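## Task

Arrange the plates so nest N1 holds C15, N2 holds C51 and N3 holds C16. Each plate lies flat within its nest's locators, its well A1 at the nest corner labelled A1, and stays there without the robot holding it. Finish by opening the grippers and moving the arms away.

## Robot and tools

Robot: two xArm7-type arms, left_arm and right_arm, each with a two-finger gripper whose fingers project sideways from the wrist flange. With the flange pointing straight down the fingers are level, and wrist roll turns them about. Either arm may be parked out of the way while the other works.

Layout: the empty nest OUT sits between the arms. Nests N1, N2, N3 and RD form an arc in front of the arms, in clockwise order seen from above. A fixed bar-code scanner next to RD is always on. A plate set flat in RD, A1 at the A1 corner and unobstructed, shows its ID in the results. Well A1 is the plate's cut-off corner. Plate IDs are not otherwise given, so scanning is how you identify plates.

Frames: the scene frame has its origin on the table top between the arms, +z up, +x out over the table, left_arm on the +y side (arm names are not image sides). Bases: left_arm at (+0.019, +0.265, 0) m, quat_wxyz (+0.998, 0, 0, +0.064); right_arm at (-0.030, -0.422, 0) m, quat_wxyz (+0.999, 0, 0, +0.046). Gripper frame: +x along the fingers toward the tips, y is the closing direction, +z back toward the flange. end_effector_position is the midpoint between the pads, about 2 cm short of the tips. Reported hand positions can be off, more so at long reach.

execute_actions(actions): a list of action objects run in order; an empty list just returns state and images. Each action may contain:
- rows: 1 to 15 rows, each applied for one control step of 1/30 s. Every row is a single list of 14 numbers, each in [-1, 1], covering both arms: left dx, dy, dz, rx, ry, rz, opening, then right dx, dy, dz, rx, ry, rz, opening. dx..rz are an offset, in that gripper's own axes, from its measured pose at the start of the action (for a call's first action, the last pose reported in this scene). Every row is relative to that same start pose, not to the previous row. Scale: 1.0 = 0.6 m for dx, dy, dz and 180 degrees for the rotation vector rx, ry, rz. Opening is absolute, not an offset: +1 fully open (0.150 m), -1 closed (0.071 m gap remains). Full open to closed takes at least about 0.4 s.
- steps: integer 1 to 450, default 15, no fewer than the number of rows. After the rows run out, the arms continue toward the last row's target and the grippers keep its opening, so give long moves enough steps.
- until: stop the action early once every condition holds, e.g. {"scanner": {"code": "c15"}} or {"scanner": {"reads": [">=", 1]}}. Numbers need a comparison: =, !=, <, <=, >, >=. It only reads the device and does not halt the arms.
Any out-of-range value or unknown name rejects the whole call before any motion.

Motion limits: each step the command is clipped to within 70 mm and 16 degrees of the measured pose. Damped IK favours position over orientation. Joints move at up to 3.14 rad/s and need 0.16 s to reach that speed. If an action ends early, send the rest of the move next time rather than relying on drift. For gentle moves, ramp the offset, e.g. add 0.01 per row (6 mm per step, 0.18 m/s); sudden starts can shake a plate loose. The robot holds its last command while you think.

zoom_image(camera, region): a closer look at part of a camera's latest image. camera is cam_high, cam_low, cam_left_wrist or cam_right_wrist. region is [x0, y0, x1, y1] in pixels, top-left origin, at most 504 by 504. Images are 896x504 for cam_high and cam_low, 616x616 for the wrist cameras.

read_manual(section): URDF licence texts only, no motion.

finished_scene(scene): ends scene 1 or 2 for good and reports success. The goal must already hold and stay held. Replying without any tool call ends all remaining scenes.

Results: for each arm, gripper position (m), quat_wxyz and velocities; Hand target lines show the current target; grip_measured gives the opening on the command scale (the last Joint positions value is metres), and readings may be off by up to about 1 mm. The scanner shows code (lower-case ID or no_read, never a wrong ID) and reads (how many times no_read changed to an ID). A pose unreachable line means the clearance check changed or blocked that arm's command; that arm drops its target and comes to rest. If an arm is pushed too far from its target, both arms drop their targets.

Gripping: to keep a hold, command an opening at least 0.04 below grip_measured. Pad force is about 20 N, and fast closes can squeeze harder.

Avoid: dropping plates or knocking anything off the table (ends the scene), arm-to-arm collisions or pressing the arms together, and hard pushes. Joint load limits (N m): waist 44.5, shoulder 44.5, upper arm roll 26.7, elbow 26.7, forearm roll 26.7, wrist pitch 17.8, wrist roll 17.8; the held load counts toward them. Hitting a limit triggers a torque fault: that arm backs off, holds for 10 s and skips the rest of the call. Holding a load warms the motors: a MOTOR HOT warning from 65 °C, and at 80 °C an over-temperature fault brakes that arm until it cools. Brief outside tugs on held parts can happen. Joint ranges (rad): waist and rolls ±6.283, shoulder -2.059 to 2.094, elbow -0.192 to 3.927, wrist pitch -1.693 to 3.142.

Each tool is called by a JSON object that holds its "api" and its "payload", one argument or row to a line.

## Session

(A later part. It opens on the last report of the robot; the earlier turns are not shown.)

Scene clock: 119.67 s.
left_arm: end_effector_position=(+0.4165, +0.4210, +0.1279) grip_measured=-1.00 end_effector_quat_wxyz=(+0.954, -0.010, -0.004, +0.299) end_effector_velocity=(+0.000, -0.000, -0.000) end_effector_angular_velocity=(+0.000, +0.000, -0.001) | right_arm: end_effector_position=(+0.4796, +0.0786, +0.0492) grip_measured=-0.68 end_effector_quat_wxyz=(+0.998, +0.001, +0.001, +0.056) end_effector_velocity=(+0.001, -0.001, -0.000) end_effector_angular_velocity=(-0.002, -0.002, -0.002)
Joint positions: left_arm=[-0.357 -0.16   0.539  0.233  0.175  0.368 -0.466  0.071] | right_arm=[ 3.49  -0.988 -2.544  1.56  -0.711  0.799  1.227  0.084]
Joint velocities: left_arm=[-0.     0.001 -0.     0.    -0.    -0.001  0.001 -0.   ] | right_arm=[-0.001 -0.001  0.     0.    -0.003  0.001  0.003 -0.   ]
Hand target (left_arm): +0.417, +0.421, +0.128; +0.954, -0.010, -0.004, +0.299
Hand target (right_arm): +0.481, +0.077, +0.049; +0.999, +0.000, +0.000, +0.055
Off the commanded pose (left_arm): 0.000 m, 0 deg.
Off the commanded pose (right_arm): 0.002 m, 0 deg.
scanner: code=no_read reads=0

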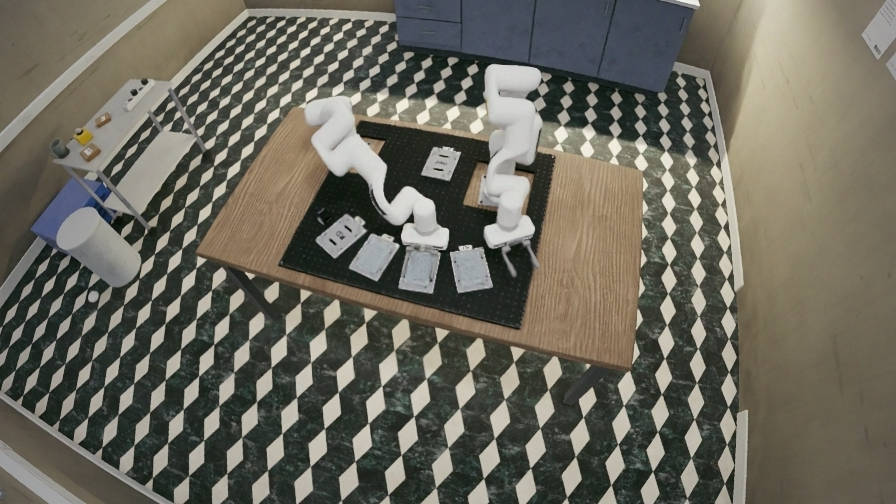

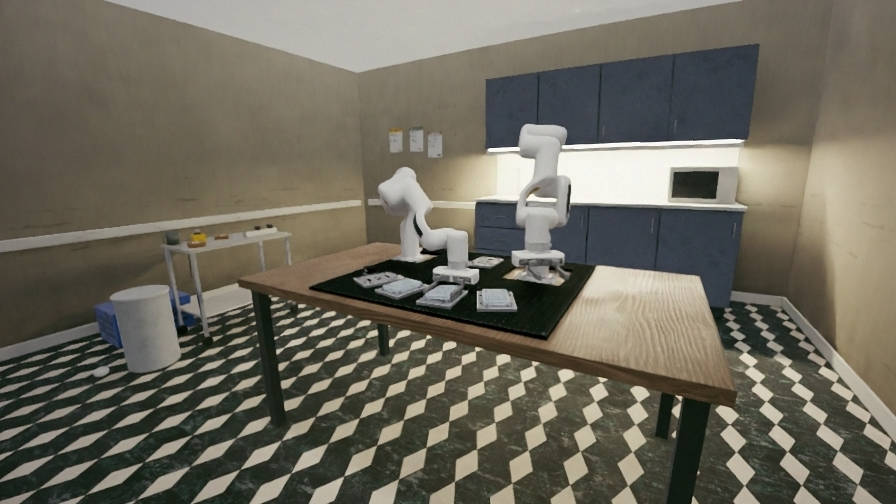

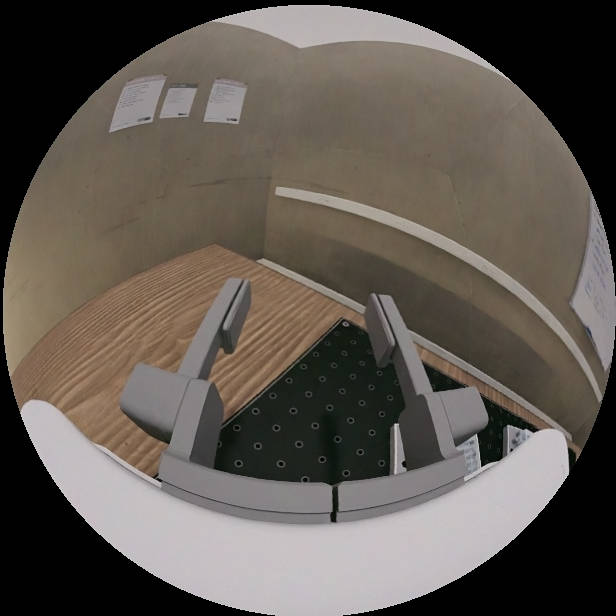

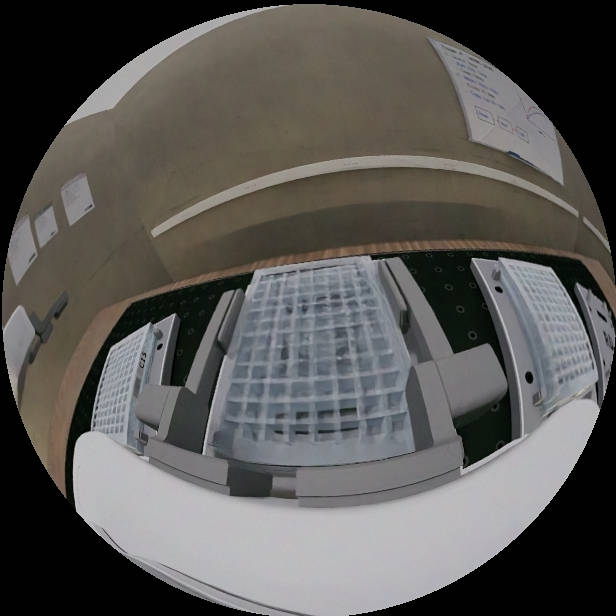

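{"api": "execute_actions", "payload": {
  "actions": [
    {"rows":[[0,0,0,0,0,0,-1,0.002,-0.002,0,0,0,0,-0.85],[0,0,0,0,0,0,-1,0.0025,-0.003,0,0,0,0,-0.85]],"steps":10},
    {"rows":[[0,0,0,0,0,0,-1,0,0,-0.002,0,0,0,-0.85],[0,0,0,0,0,0,-1,0,0,-0.004,0,0,0,-0.85],[0,0,0,0,0,0,-1,0,0,-0.006,0,0,0,-0.85],[0,0,0,0,0,0,-1,0,0,-0.008,0,0,0,-0.85],[0,0,0,0,0,0,-1,0,0,-0.010,0,0,0,-0.85],[0,0,0,0,0,0,-1,0,0,-0.012,0,0,0,-0.85],[0,0,0,0,0,0,-1,0,0,-0.014,0,0,0,-0.85],[0,0,0,0,0,0,-1,0,0,-0.016,0,0,0,-0.85],[0,0,0,0,0,0,-1,0,0,-0.018,0,0,0,-0.85]],"steps":25}
  ]
}}

{"api": "zoom_image", "payload": {
  "camera": "cam_low",
  "region": [390, 260, 500, 320]
}}

{"api": "zoom_image", "payload": {
  "camera": "cam_high",
  "region": [380, 230, 460, 300]
}}

Scene clock: 121.20 s.
left_arm: end_effector_position=(+0.4165, +0.4210, +0.1279) grip_measured=-1.00 end_effector_quat_wxyz=(+0.954, -0.010, -0.004, +0.299) end_effector_velocity=(+0.000, -0.000, +0.000) end_effector_angular_velocity=(-0.000, -0.001, -0.001) | right_arm: end_effector_position=(+0.4813, +0.0787, +0.0427) grip_measured=-0.68 end_effector_quat_wxyz=(+0.998, +0.003, -0.001, +0.057) end_effector_velocity=(-0.001, +0.001, -0.001) end_effector_angular_velocity=(-0.001, -0.000, +0.006)
Joint positions: left_arm=[-0.357 -0.16   0.539  0.233  0.175  0.368 -0.466  0.071] | right_arm=[ 3.493 -1.005 -2.55   1.568 -0.724  0.785  1.231  0.084]
Joint velocities: left_arm=[-0.    -0.    -0.    -0.    -0.    -0.001  0.001  0.   ] | right_arm=[ 0.002  0.001 -0.002 -0.002  0.001 -0.002 -0.004  0.   ]
Hand target (left_arm): +0.417, +0.421, +0.128; +0.954, -0.010, -0.004, +0.299
Hand target (right_arm): +0.480, +0.078, +0.038; +0.998, +0.002, +0.001, +0.057
Off the commanded pose (left_arm): 0.000 m, 0 deg.
Off the commanded pose (right_arm): 0.004 m, 0 deg.
scanner: code=no_read reads=0

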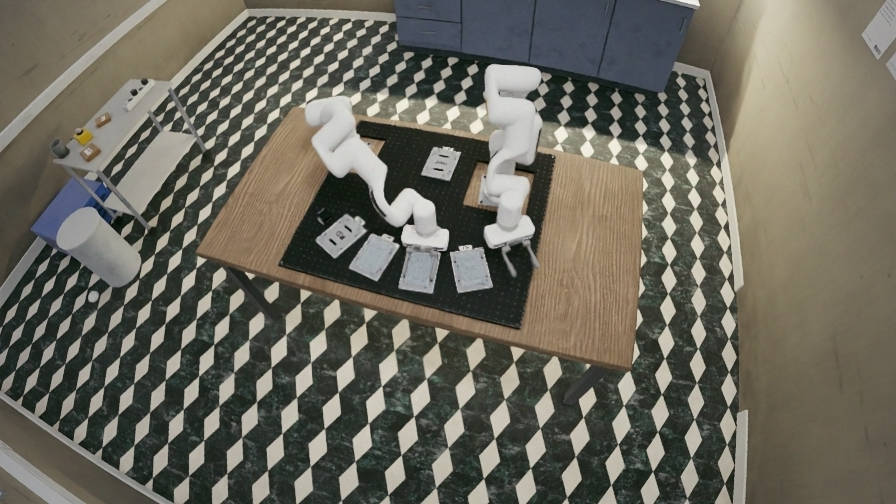

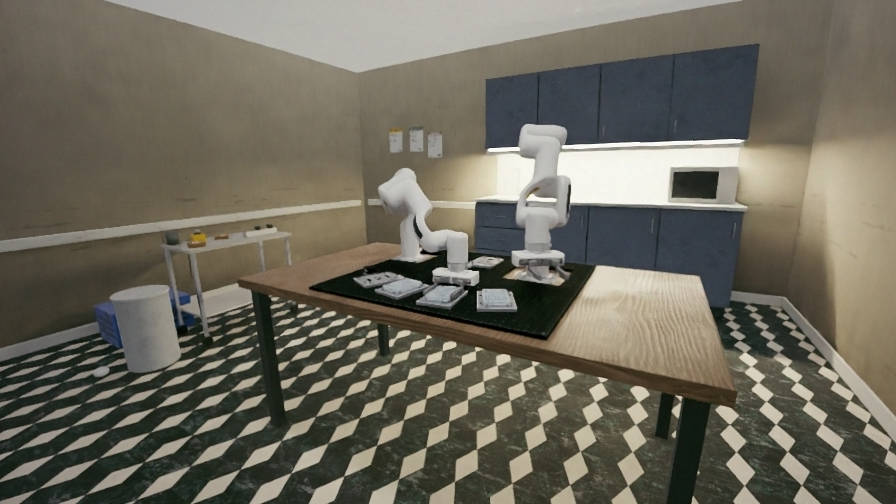

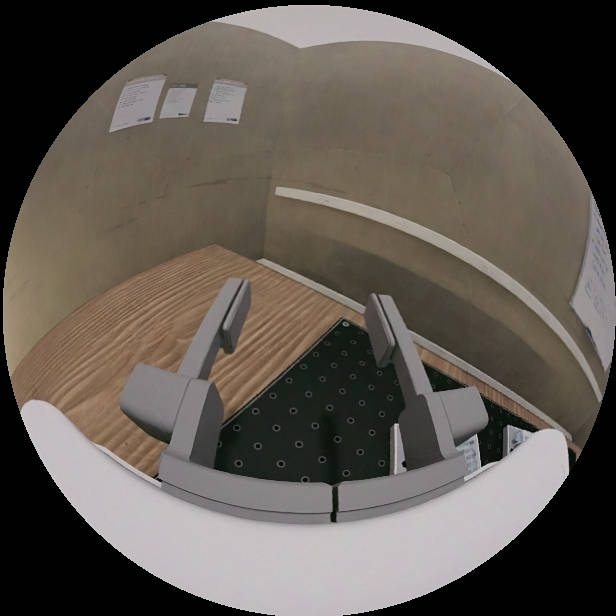

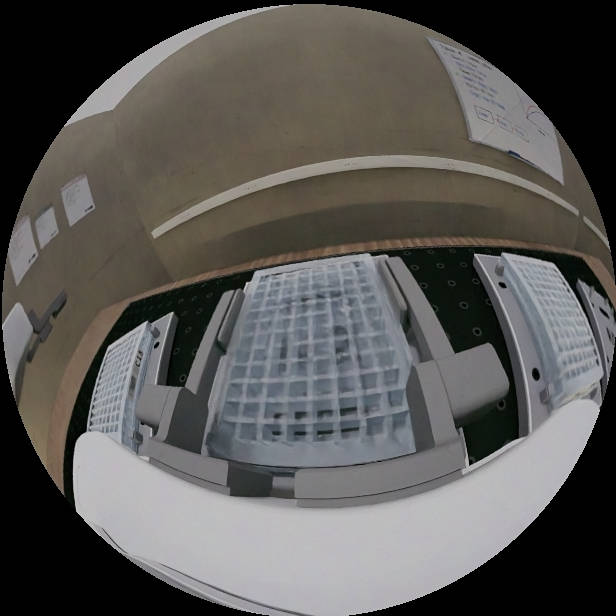

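Region (390, 260, 500, 320) of cam_low's 896x504 image, scaled by 4.582, with more detail than that image has; it fills the top 275 rows of this view, and the rest is white.

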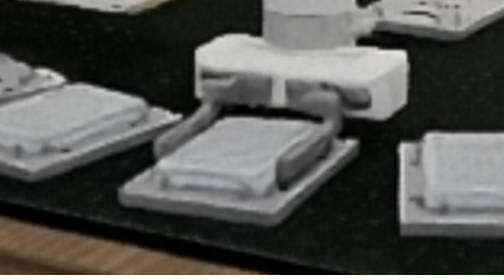

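Region (380, 230, 460, 300) of cam_high's 896x504 image, scaled by 6.300, with more detail than that image has; it fills the top 441 rows of this view, and the rest is white.

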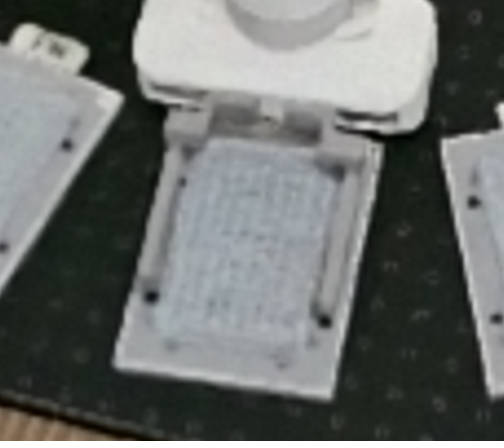

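{"api": "execute_actions", "payload": {
  "actions": [
    {"rows":[[0,0,0,0,0,0,-1,0,0,0.003,0,0,0,-0.85],[0,0,0,0,0,0,-1,0,0,0.006,0,0,0,-0.85],[0,0,0,0,0,0,-1,-0.001,-0.002,0.008,0,0,0,-0.85],[0,0,0,0,0,0,-1,-0.003,-0.004,0.008,0,0,0,-0.85]],"steps":20}
  ]
}}

{"api": "zoom_image", "payload": {
  "camera": "cam_right_wrist",
  "region": [140, 220, 500, 480]
}}

{"api": "zoom_image", "payload": {
  "camera": "cam_low",
  "region": [390, 260, 500, 320]
}}

Scene clock: 122.10 s.
left_arm: end_effector_position=(+0.4165, +0.4210, +0.1279) grip_measured=-1.00 end_effector_quat_wxyz=(+0.954, -0.010, -0.004, +0.299) end_effector_velocity=(+0.000, -0.000, +0.000) end_effector_angular_velocity=(-0.000, +0.000, -0.000) | right_arm: end_effector_position=(+0.4796, +0.0772, +0.0476) grip_measured=-0.68 end_effector_quat_wxyz=(+0.998, +0.004, -0.002, +0.059) end_effector_velocity=(-0.000, -0.001, +0.001) end_effector_angular_velocity=(-0.001, -0.001, -0.000)
Joint positions: left_arm=[-0.357 -0.16   0.539  0.233  0.175  0.368 -0.466  0.071] | right_arm=[ 3.487 -0.986 -2.549  1.548 -0.716  0.781  1.226  0.084]
Joint velocities: left_arm=[-0.    -0.     0.     0.    -0.     0.     0.001  0.   ] | right_arm=[ 0.003  0.006 -0.005 -0.003  0.006 -0.001 -0.003  0.   ]
Hand target (left_arm): +0.417, +0.421, +0.128; +0.954, -0.010, -0.004, +0.299
Hand target (right_arm): +0.480, +0.076, +0.047; +0.998, +0.003, -0.001, +0.057
Off the commanded pose (left_arm): 0.000 m, 0 deg.
Off the commanded pose (right_arm): 0.001 m, 0 deg.
scanner: code=no_read reads=0

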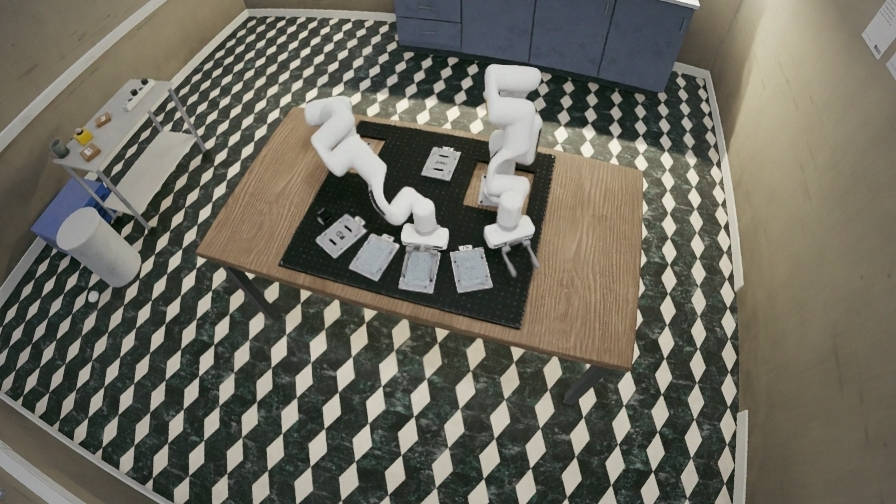

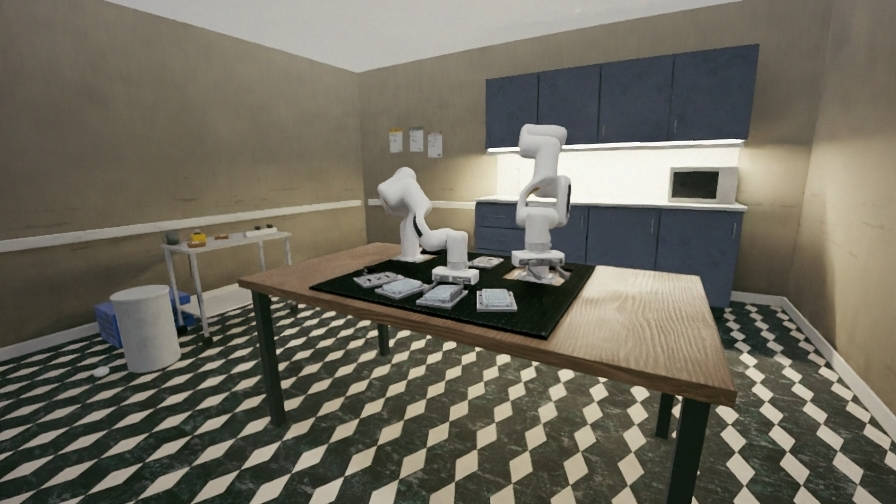

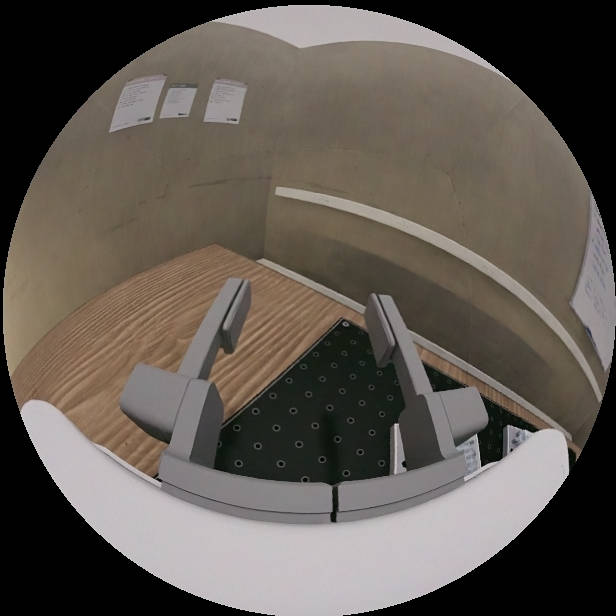

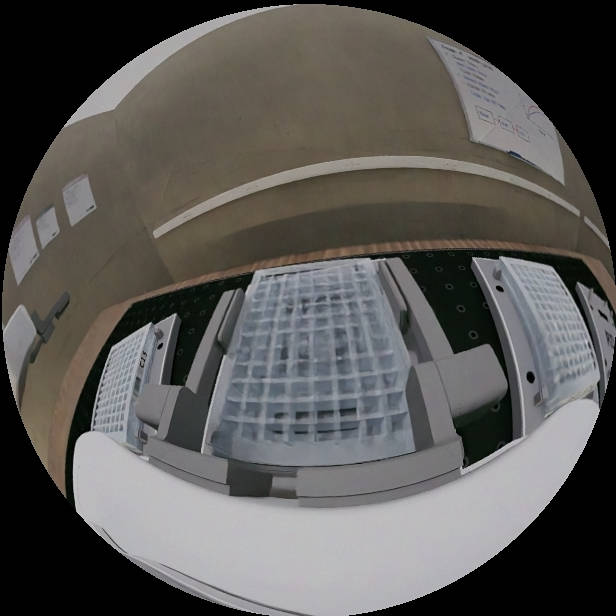

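Region (140, 220, 500, 480) of cam_right_wrist's 616x616 image, scaled by 1.400, with more detail than that image has.

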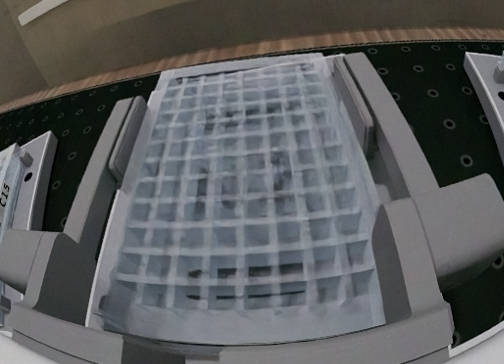

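Region (390, 260, 500, 320) of cam_low's 896x504 image, scaled by 4.582, with more detail than that image has; it fills the top 275 rows of this view, and the rest is white.

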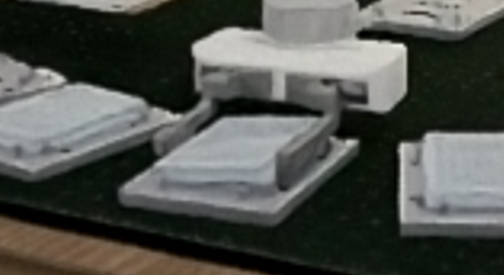

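{"api": "execute_actions", "payload": {
  "actions": [
    {"rows":[[0,0,0,0,0,0,-1,0,-0.001,-0.002,0,0,0,-0.85],[0,0,0,0,0,0,-1,0,-0.001,-0.004,0,0,0,-0.85],[0,0,0,0,0,0,-1,0,-0.002,-0.006,0,0,0,-0.85],[0,0,0,0,0,0,-1,0,-0.002,-0.008,0,0,0,-0.85],[0,0,0,0,0,0,-1,0,-0.002,-0.010,0,0,0,-0.85],[0,0,0,0,0,0,-1,0,-0.002,-0.012,0,0,0,-0.85],[0,0,0,0,0,0,-1,0,-0.002,-0.014,0,0,0,-0.85],[0,0,0,0,0,0,-1,0,-0.002,-0.016,0,0,0,-0.85]],"steps":24}
  ]
}}

{"api": "zoom_image", "payload": {
  "camera": "cam_low",
  "region": [390, 260, 500, 320]
}}

Scene clock: 123.10 s.
left_arm: end_effector_position=(+0.4165, +0.4210, +0.1279) grip_measured=-1.00 end_effector_quat_wxyz=(+0.954, -0.010, -0.004, +0.299) end_effector_velocity=(+0.000, -0.001, +0.000) end_effector_angular_velocity=(+0.000, -0.001, -0.002) | right_arm: end_effector_position=(+0.4800, +0.0778, +0.0425) grip_measured=-0.68 end_effector_quat_wxyz=(+0.998, +0.006, -0.004, +0.059) end_effector_velocity=(+0.000, -0.000, +0.000) end_effector_angular_velocity=(-0.000, -0.001, +0.001)
Joint positions: left_arm=[-0.357 -0.16   0.539  0.233  0.175  0.368 -0.466  0.071] | right_arm=[ 3.49  -0.999 -2.554  1.553 -0.729  0.768  1.231  0.084]
Joint velocities: left_arm=[-0.002 -0.     0.001 -0.     0.    -0.001  0.     0.   ] | right_arm=[-0.002 -0.001  0.002 -0.001 -0.005  0.001  0.002  0.   ]
Hand target (left_arm): +0.417, +0.421, +0.128; +0.954, -0.010, -0.004, +0.299
Hand target (right_arm): +0.480, +0.076, +0.038; +0.998, +0.004, -0.002, +0.059
Off the commanded pose (left_arm): 0.000 m, 0 deg.
Off the commanded pose (right_arm): 0.005 m, 0 deg.
scanner: code=no_read reads=0

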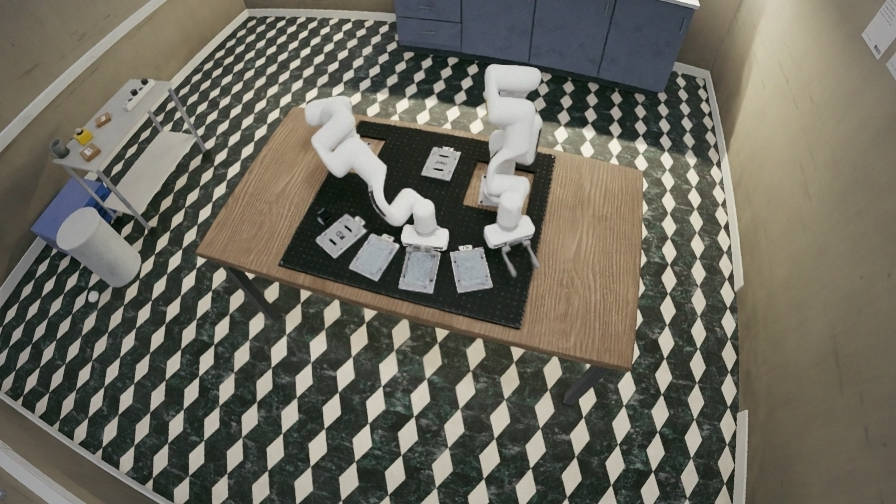

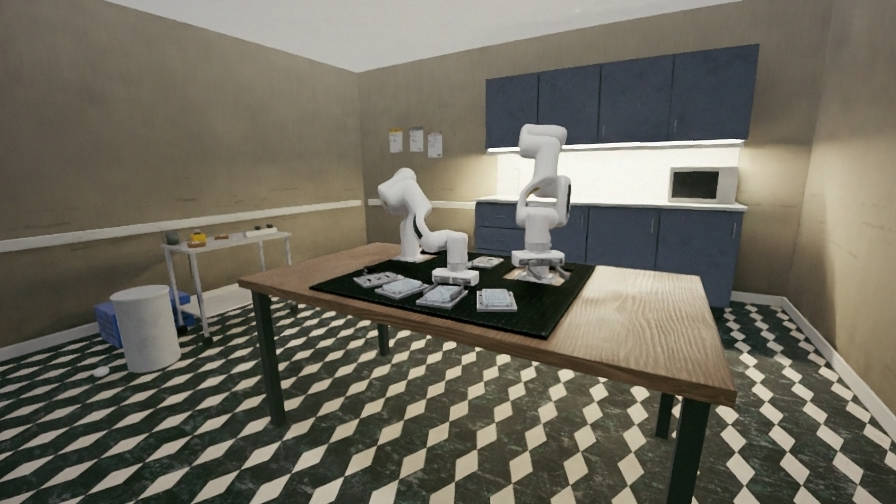

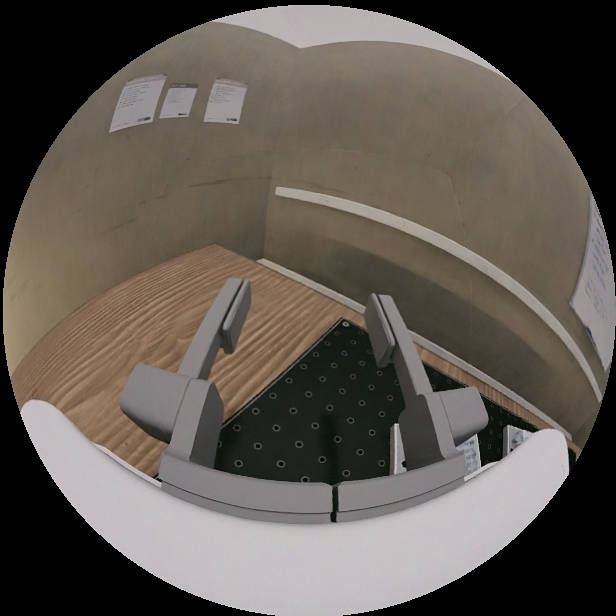

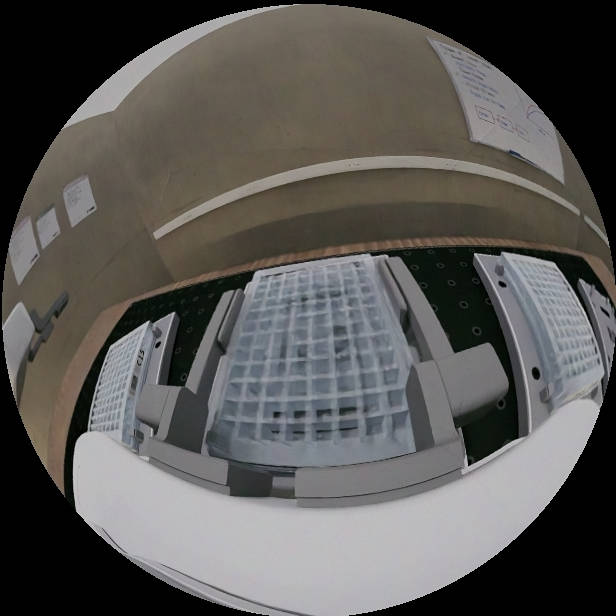

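Region (390, 260, 500, 320) of cam_low's 896x504 image, scaled by 4.582, with more detail than that image has; it fills the top 275 rows of this view, and the rest is white.

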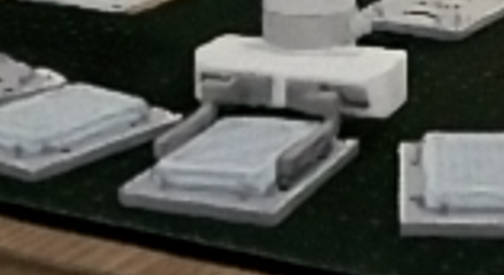

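{"api": "execute_actions", "payload": {
  "actions": [
    {"rows":[[0,0,0,0,0,0,-1,0,0,0.001,0,0,0,-0.7],[0,0,0,0,0,0,-1,0,0,0.001,0,0,0,-0.64],[0,0,0,0,0,0,-1,0,0,0.001,0,0,0,-0.6],[0,0,0,0,0,0,-1,0,0,0.001,0,0,0,-0.55],[0,0,0,0,0,0,-1,0,0,0.001,0,0,0,-0.5],[0,0,0,0,0,0,-1,0,0,0.001,0,0,0,-0.4]],"steps":14},
    {"rows":[[0,0,0,0,0,0,-1,0,0,0.005,0,0,0,-0.4],[0,0,0,0,0,0,-1,0,0,0.012,0,0,0,-0.4],[0,0,0,0,0,0,-1,0,0,0.020,0,0,0,-0.4],[0,0,0,0,0,0,-1,-0.01,0,0.028,0,0,0,-0.4],[0,0,0,0,0,0,-1,-0.025,0,0.034,0,0,0,-0.4],[0,0,0,0,0,0,-1,-0.045,0,0.036,0,0,0,-0.4],[0,0,0,0,0,0,-1,-0.07,0,0.036,0,0,0,0],[0,0,0,0,0,0,-1,-0.095,0,0.036,0,0,0,0.4],[0,0,0,0,0,0,-1,-0.12,0,0.036,0,0,0,0.8],[0,0,0,0,0,0,-1,-0.145,0,0.036,0,0,0,1],[0,0,0,0,0,0,-1,-0.17,0,0.036,0,0,0,1],[0,0,0,0,0,0,-1,-0.19,0,0.036,0,0,0,1],[0,0,0,0,0,0,-1,-0.20,0,0.036,0,0,0,1]],"steps":32}
  ]
}}

{"api": "zoom_image", "payload": {
  "camera": "cam_right_wrist",
  "region": [190, 220, 430, 390]
}}

{"api": "zoom_image", "payload": {
  "camera": "cam_low",
  "region": [390, 260, 500, 320]
}}

Scene clock: 124.97 s.
left_arm: end_effector_position=(+0.4165, +0.4210, +0.1279) grip_measured=-1.00 end_effector_quat_wxyz=(+0.954, -0.010, -0.004, +0.299) end_effector_velocity=(-0.000, -0.000, -0.000) end_effector_angular_velocity=(-0.000, +0.000, +0.000) | right_arm: end_effector_position=(+0.3610, +0.0610, +0.0608) grip_measured=+0.99 end_effector_quat_wxyz=(+0.998, +0.003, -0.001, +0.057) end_effector_velocity=(-0.000, -0.000, +0.000) end_effector_angular_velocity=(-0.001, -0.002, +0.002)
Joint positions: left_arm=[-0.357 -0.16   0.539  0.233  0.175  0.368 -0.466  0.071] | right_arm=[ 3.517 -0.786 -2.507  1.185 -0.766  0.648  1.484  0.15 ]
Joint velocities: left_arm=[-0.    -0.001  0.    -0.     0.     0.001 -0.001 -0.   ] | right_arm=[ 0.     0.001 -0.001 -0.001 -0.002  0.001 -0.    -0.   ]
Hand target (left_arm): +0.417, +0.421, +0.128; +0.954, -0.010, -0.004, +0.299
Hand target (right_arm): +0.361, +0.061, +0.061; +0.998, +0.003, -0.001, +0.057
Off the commanded pose (left_arm): 0.000 m, 0 deg.
Off the commanded pose (right_arm): 0.000 m, 0 deg.
scanner: code=no_read reads=0

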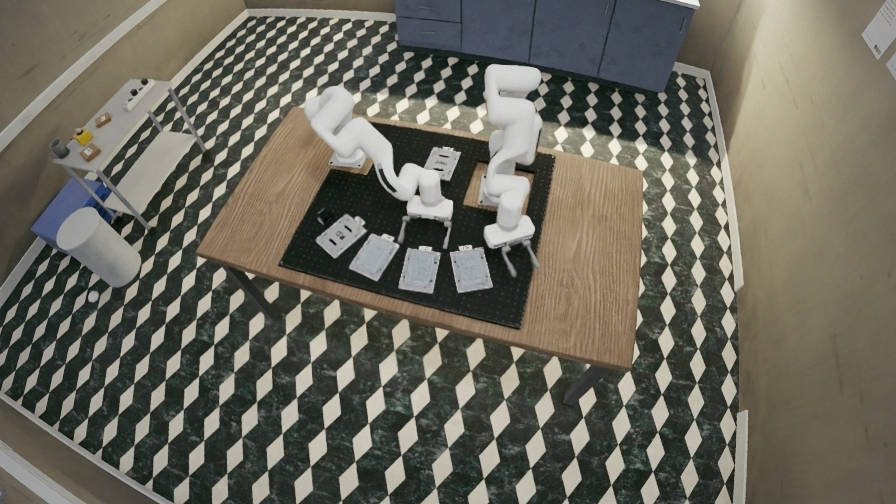

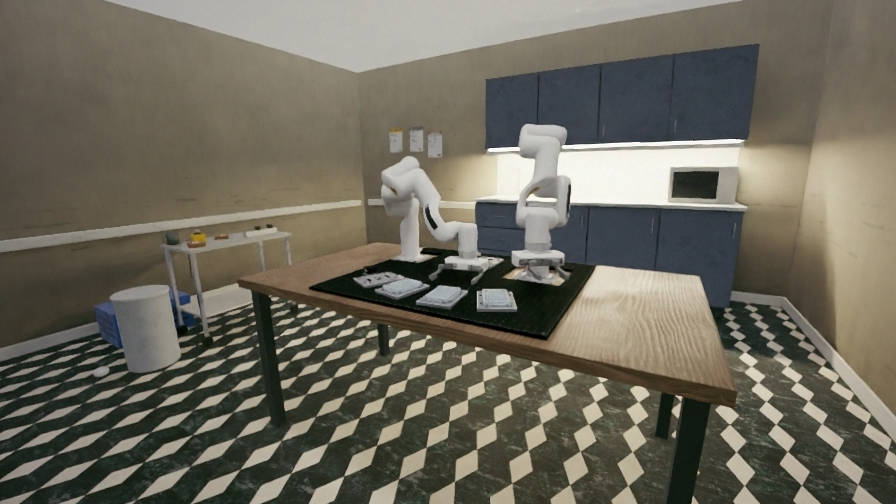

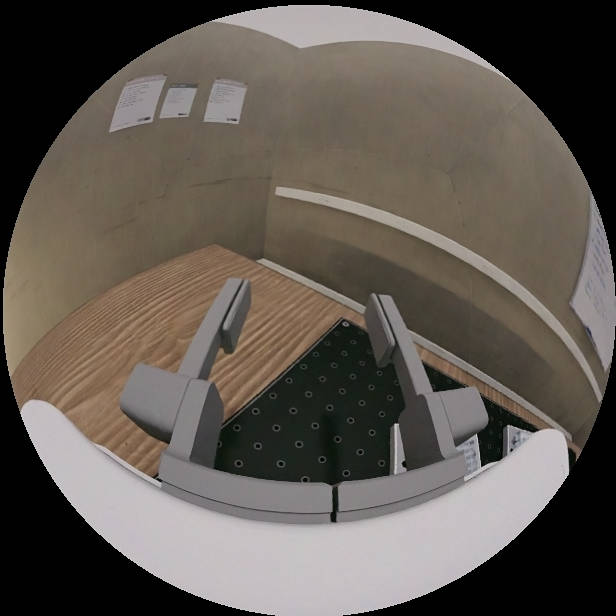

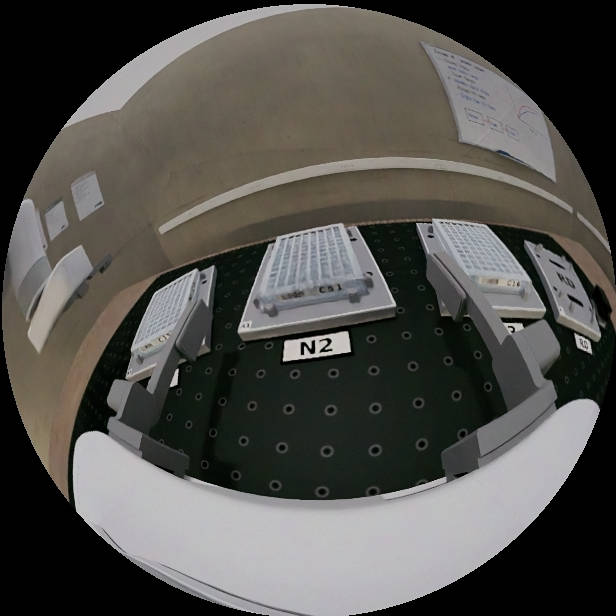

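Region (190, 220, 430, 390) of cam_right_wrist's 616x616 image, scaled by 2.100, with more detail than that image has; it fills the top 357 rows of this view, and the rest is white.

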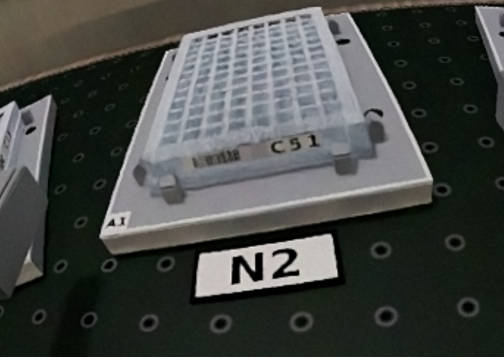

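Region (390, 260, 500, 320) of cam_low's 896x504 image, scaled by 4.582, with more detail than that image has; it fills the top 275 rows of this view, and the rest is white.

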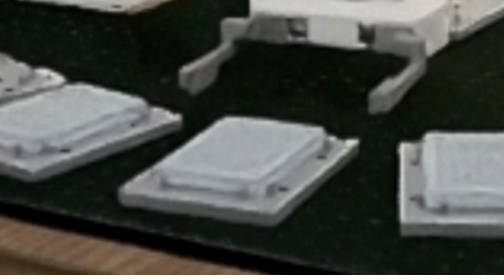

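{"api": "execute_actions", "payload": {
  "actions": [
    {"rows":[[0,0,0,0,0,0,-1,0.005,0,0.002,0,0,0,-1],[0,0,0,0,0,0,-1,0.015,-0.001,0.004,0,0,0,-1],[0,0,0,0,0,0,-1,0.03,-0.002,0.005,0,0,0,-1],[0,0,0,0,0,0,-1,0.05,-0.003,0.005,0,0,0,-1],[0,0,0,0,0,0,-1,0.07,-0.004,0.005,0,0,0,-1],[0,0,0,0,0,0,-1,0.09,-0.005,0.005,0,0,0,-1],[0,0,0,0,0,0,-1,0.11,-0.006,0.005,0,0,0,-1],[0,0,0,0,0,0,-1,0.13,-0.007,0.005,0,0,0,-1],[0,0,0,0,0,0,-1,0.15,-0.008,0.005,0,0,0,-1],[0,0,0,0,0,0,-1,0.17,-0.009,0.005,0,0,0,-1],[0,0,0,0,0,0,-1,0.185,-0.010,0.005,0,0,0,-1],[0,0,0,0,0,0,-1,0.195,-0.010,0.005,0,0,0,-1],[0,0,0,0,0,0,-1,0.20,-0.010,0.005,0,0,0,-1]],"steps":30}
  ]
}}

Scene clock: 126.57 s.
left_arm: end_effector_position=(+0.4165, +0.4210, +0.1279) grip_measured=-1.00 end_effector_quat_wxyz=(+0.954, -0.010, -0.004, +0.299) end_effector_velocity=(+0.000, -0.000, +0.000) end_effector_angular_velocity=(+0.000, -0.001, -0.002) | right_arm: end_effector_position=(+0.4811, +0.0682, +0.0643) grip_measured=-1.00 end_effector_quat_wxyz=(+0.998, +0.003, -0.002, +0.057) end_effector_velocity=(-0.001, +0.002, +0.000) end_effector_angular_velocity=(+0.002, +0.002, +0.003)
Joint positions: left_arm=[-0.357 -0.16   0.539  0.233  0.175  0.368 -0.466  0.071] | right_arm=[ 3.459 -0.936 -2.534  1.506 -0.7    0.792  1.217  0.071]
Joint velocities: left_arm=[-0.001 -0.001 -0.     0.     0.    -0.     0.     0.   ] | right_arm=[ 0.001 -0.001  0.002  0.002  0.001  0.    -0.003  0.   ]
Hand target (left_arm): +0.417, +0.421, +0.128; +0.954, -0.010, -0.004, +0.299
Hand target (right_arm): +0.481, +0.068, +0.064; +0.998, +0.003, -0.002, +0.057
Off the commanded pose (left_arm): 0.000 m, 0 deg.
Off the commanded pose (right_arm): 0.001 m, 0 deg.
scanner: code=no_read reads=0

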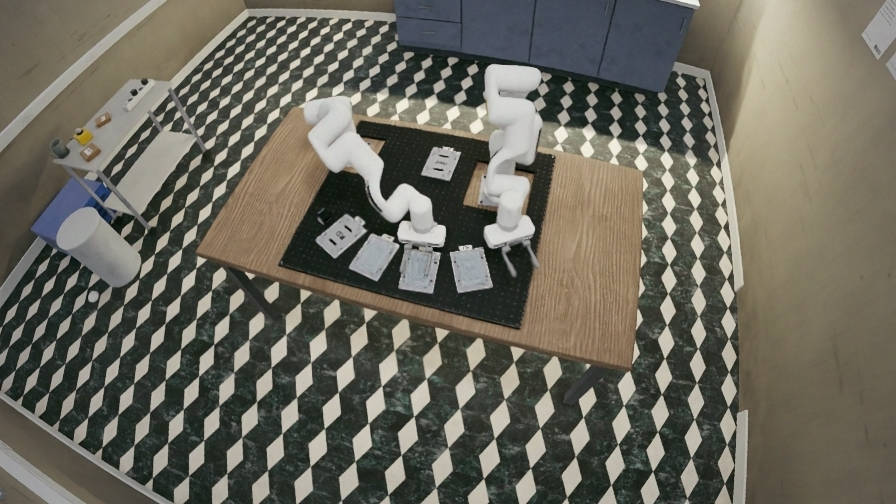

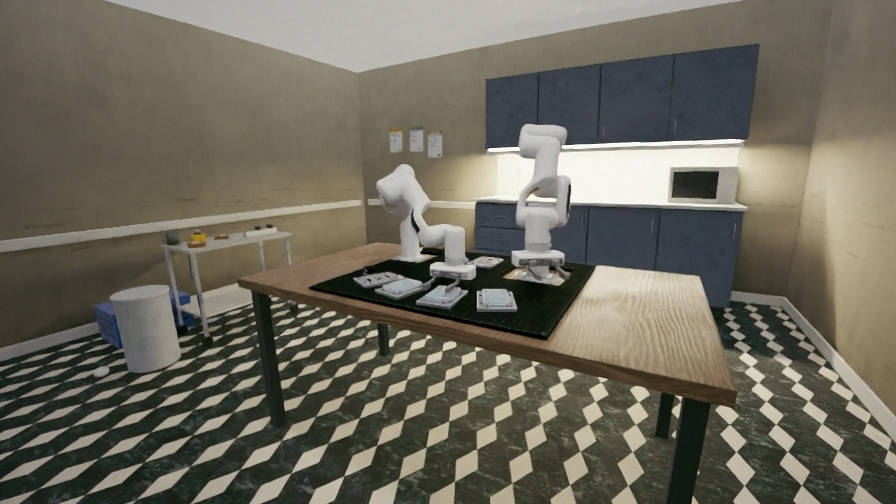

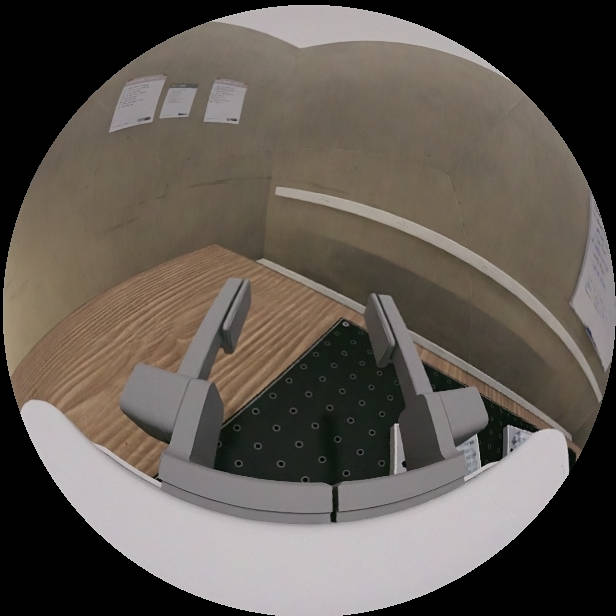

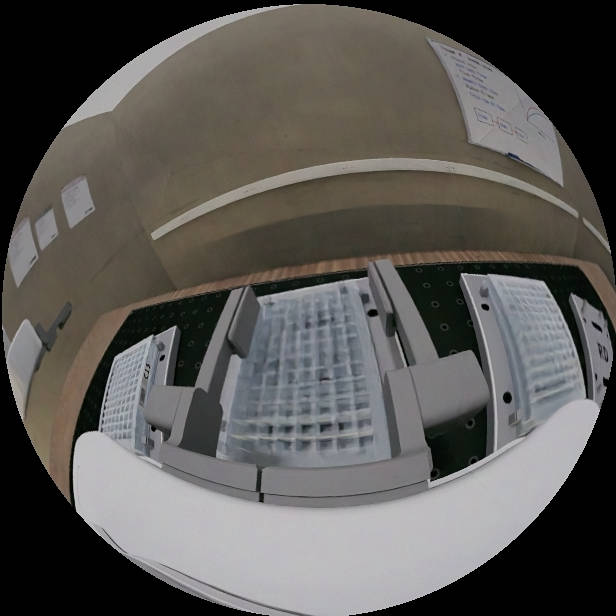

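{"api": "execute_actions", "payload": {
  "actions": [
    {"rows":[[0,0,0,0,0,0,-1,0,0,-0.004,0,0,0,-1],[0,0,0,0,0,0,-1,0,0,-0.008,0,0,0,-1],[0,0,0,0,0,0,-1,0,0,-0.012,0,0,0,-1],[0,0,0,0,0,0,-1,0,0,-0.015,0,0,0,-1],[0,0,0,0,0,0,-1,0,-0.001,-0.018,0,0,0,-1],[0,0,0,0,0,0,-1,0,-0.001,-0.021,0,0,0,-1],[0,0,0,0,0,0,-1,0,-0.002,-0.023,0,0,0,-1],[0,0,0,0,0,0,-1,0,-0.002,-0.025,0,0,0,-1],[0,0,0,0,0,0,-1,0,-0.003,-0.027,0,0,0,-1],[0,0,0,0,0,0,-1,0,-0.003,-0.029,0,0,0,-1],[0,0,0,0,0,0,-1,0,-0.004,-0.0305,0,0,0,-1]],"steps":30}
  ]
}}

{"api": "zoom_image", "payload": {
  "camera": "cam_low",
  "region": [390, 260, 500, 320]
}}

Scene clock: 127.83 s.
left_arm: end_effector_position=(+0.4165, +0.4210, +0.1279) grip_measured=-1.00 end_effector_quat_wxyz=(+0.954, -0.010, -0.004, +0.299) end_effector_velocity=(+0.000, -0.001, +0.000) end_effector_angular_velocity=(-0.000, -0.002, -0.002) | right_arm: end_effector_position=(+0.4822, +0.0680, +0.0510) grip_measured=-1.00 end_effector_quat_wxyz=(+0.998, +0.006, -0.005, +0.058) end_effector_velocity=(+0.000, -0.002, -0.000) end_effector_angular_velocity=(-0.005, +0.000, +0.000)
Joint positions: left_arm=[-0.357 -0.16   0.539  0.233  0.175  0.368 -0.466  0.071] | right_arm=[ 3.467 -0.964 -2.55   1.514 -0.722  0.762  1.226  0.071]
Joint velocities: left_arm=[-0.002 -0.002 -0.    -0.    -0.    -0.001  0.    -0.   ] | right_arm=[ 0.003  0.004 -0.006 -0.003  0.005  0.001 -0.003  0.   ]
Hand target (left_arm): +0.417, +0.421, +0.128; +0.954, -0.010, -0.004, +0.299
Hand target (right_arm): +0.481, +0.066, +0.046; +0.998, +0.003, -0.002, +0.057
Off the commanded pose (left_arm): 0.000 m, 0 deg.
Off the commanded pose (right_arm): 0.005 m, 0 deg.
scanner: code=no_read reads=0

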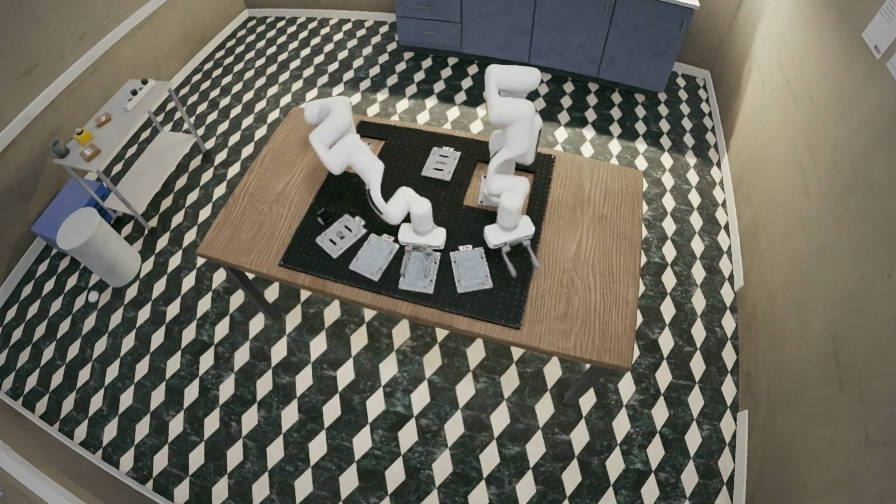

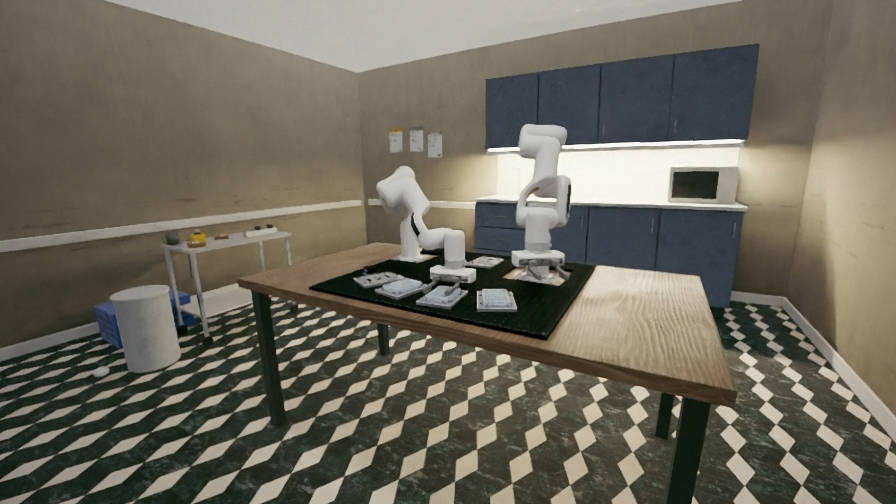

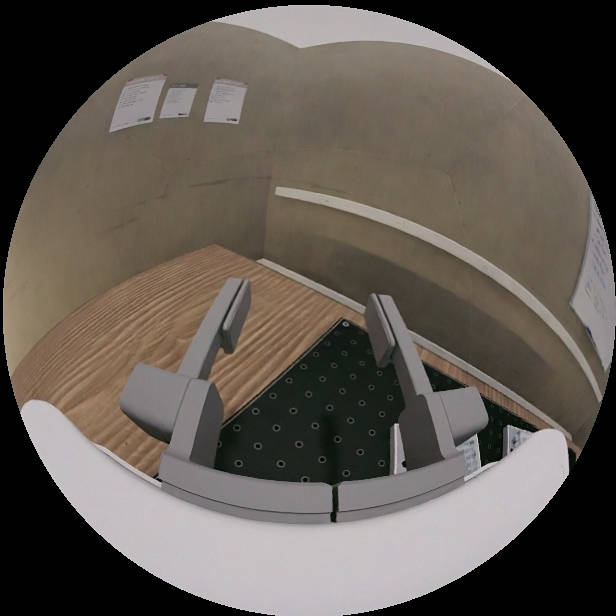

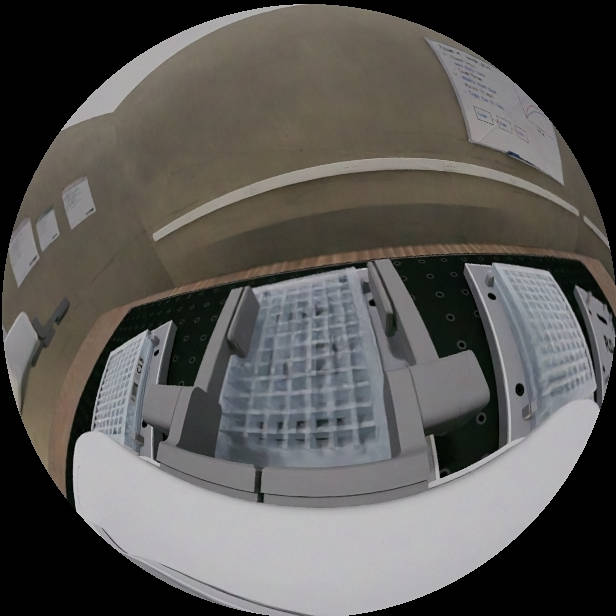

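Region (390, 260, 500, 320) of cam_low's 896x504 image, scaled by 4.582, with more detail than that image has; it fills the top 275 rows of this view, and the rest is white.

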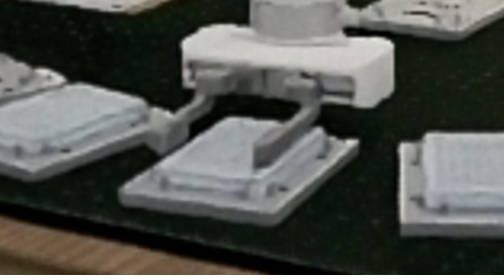

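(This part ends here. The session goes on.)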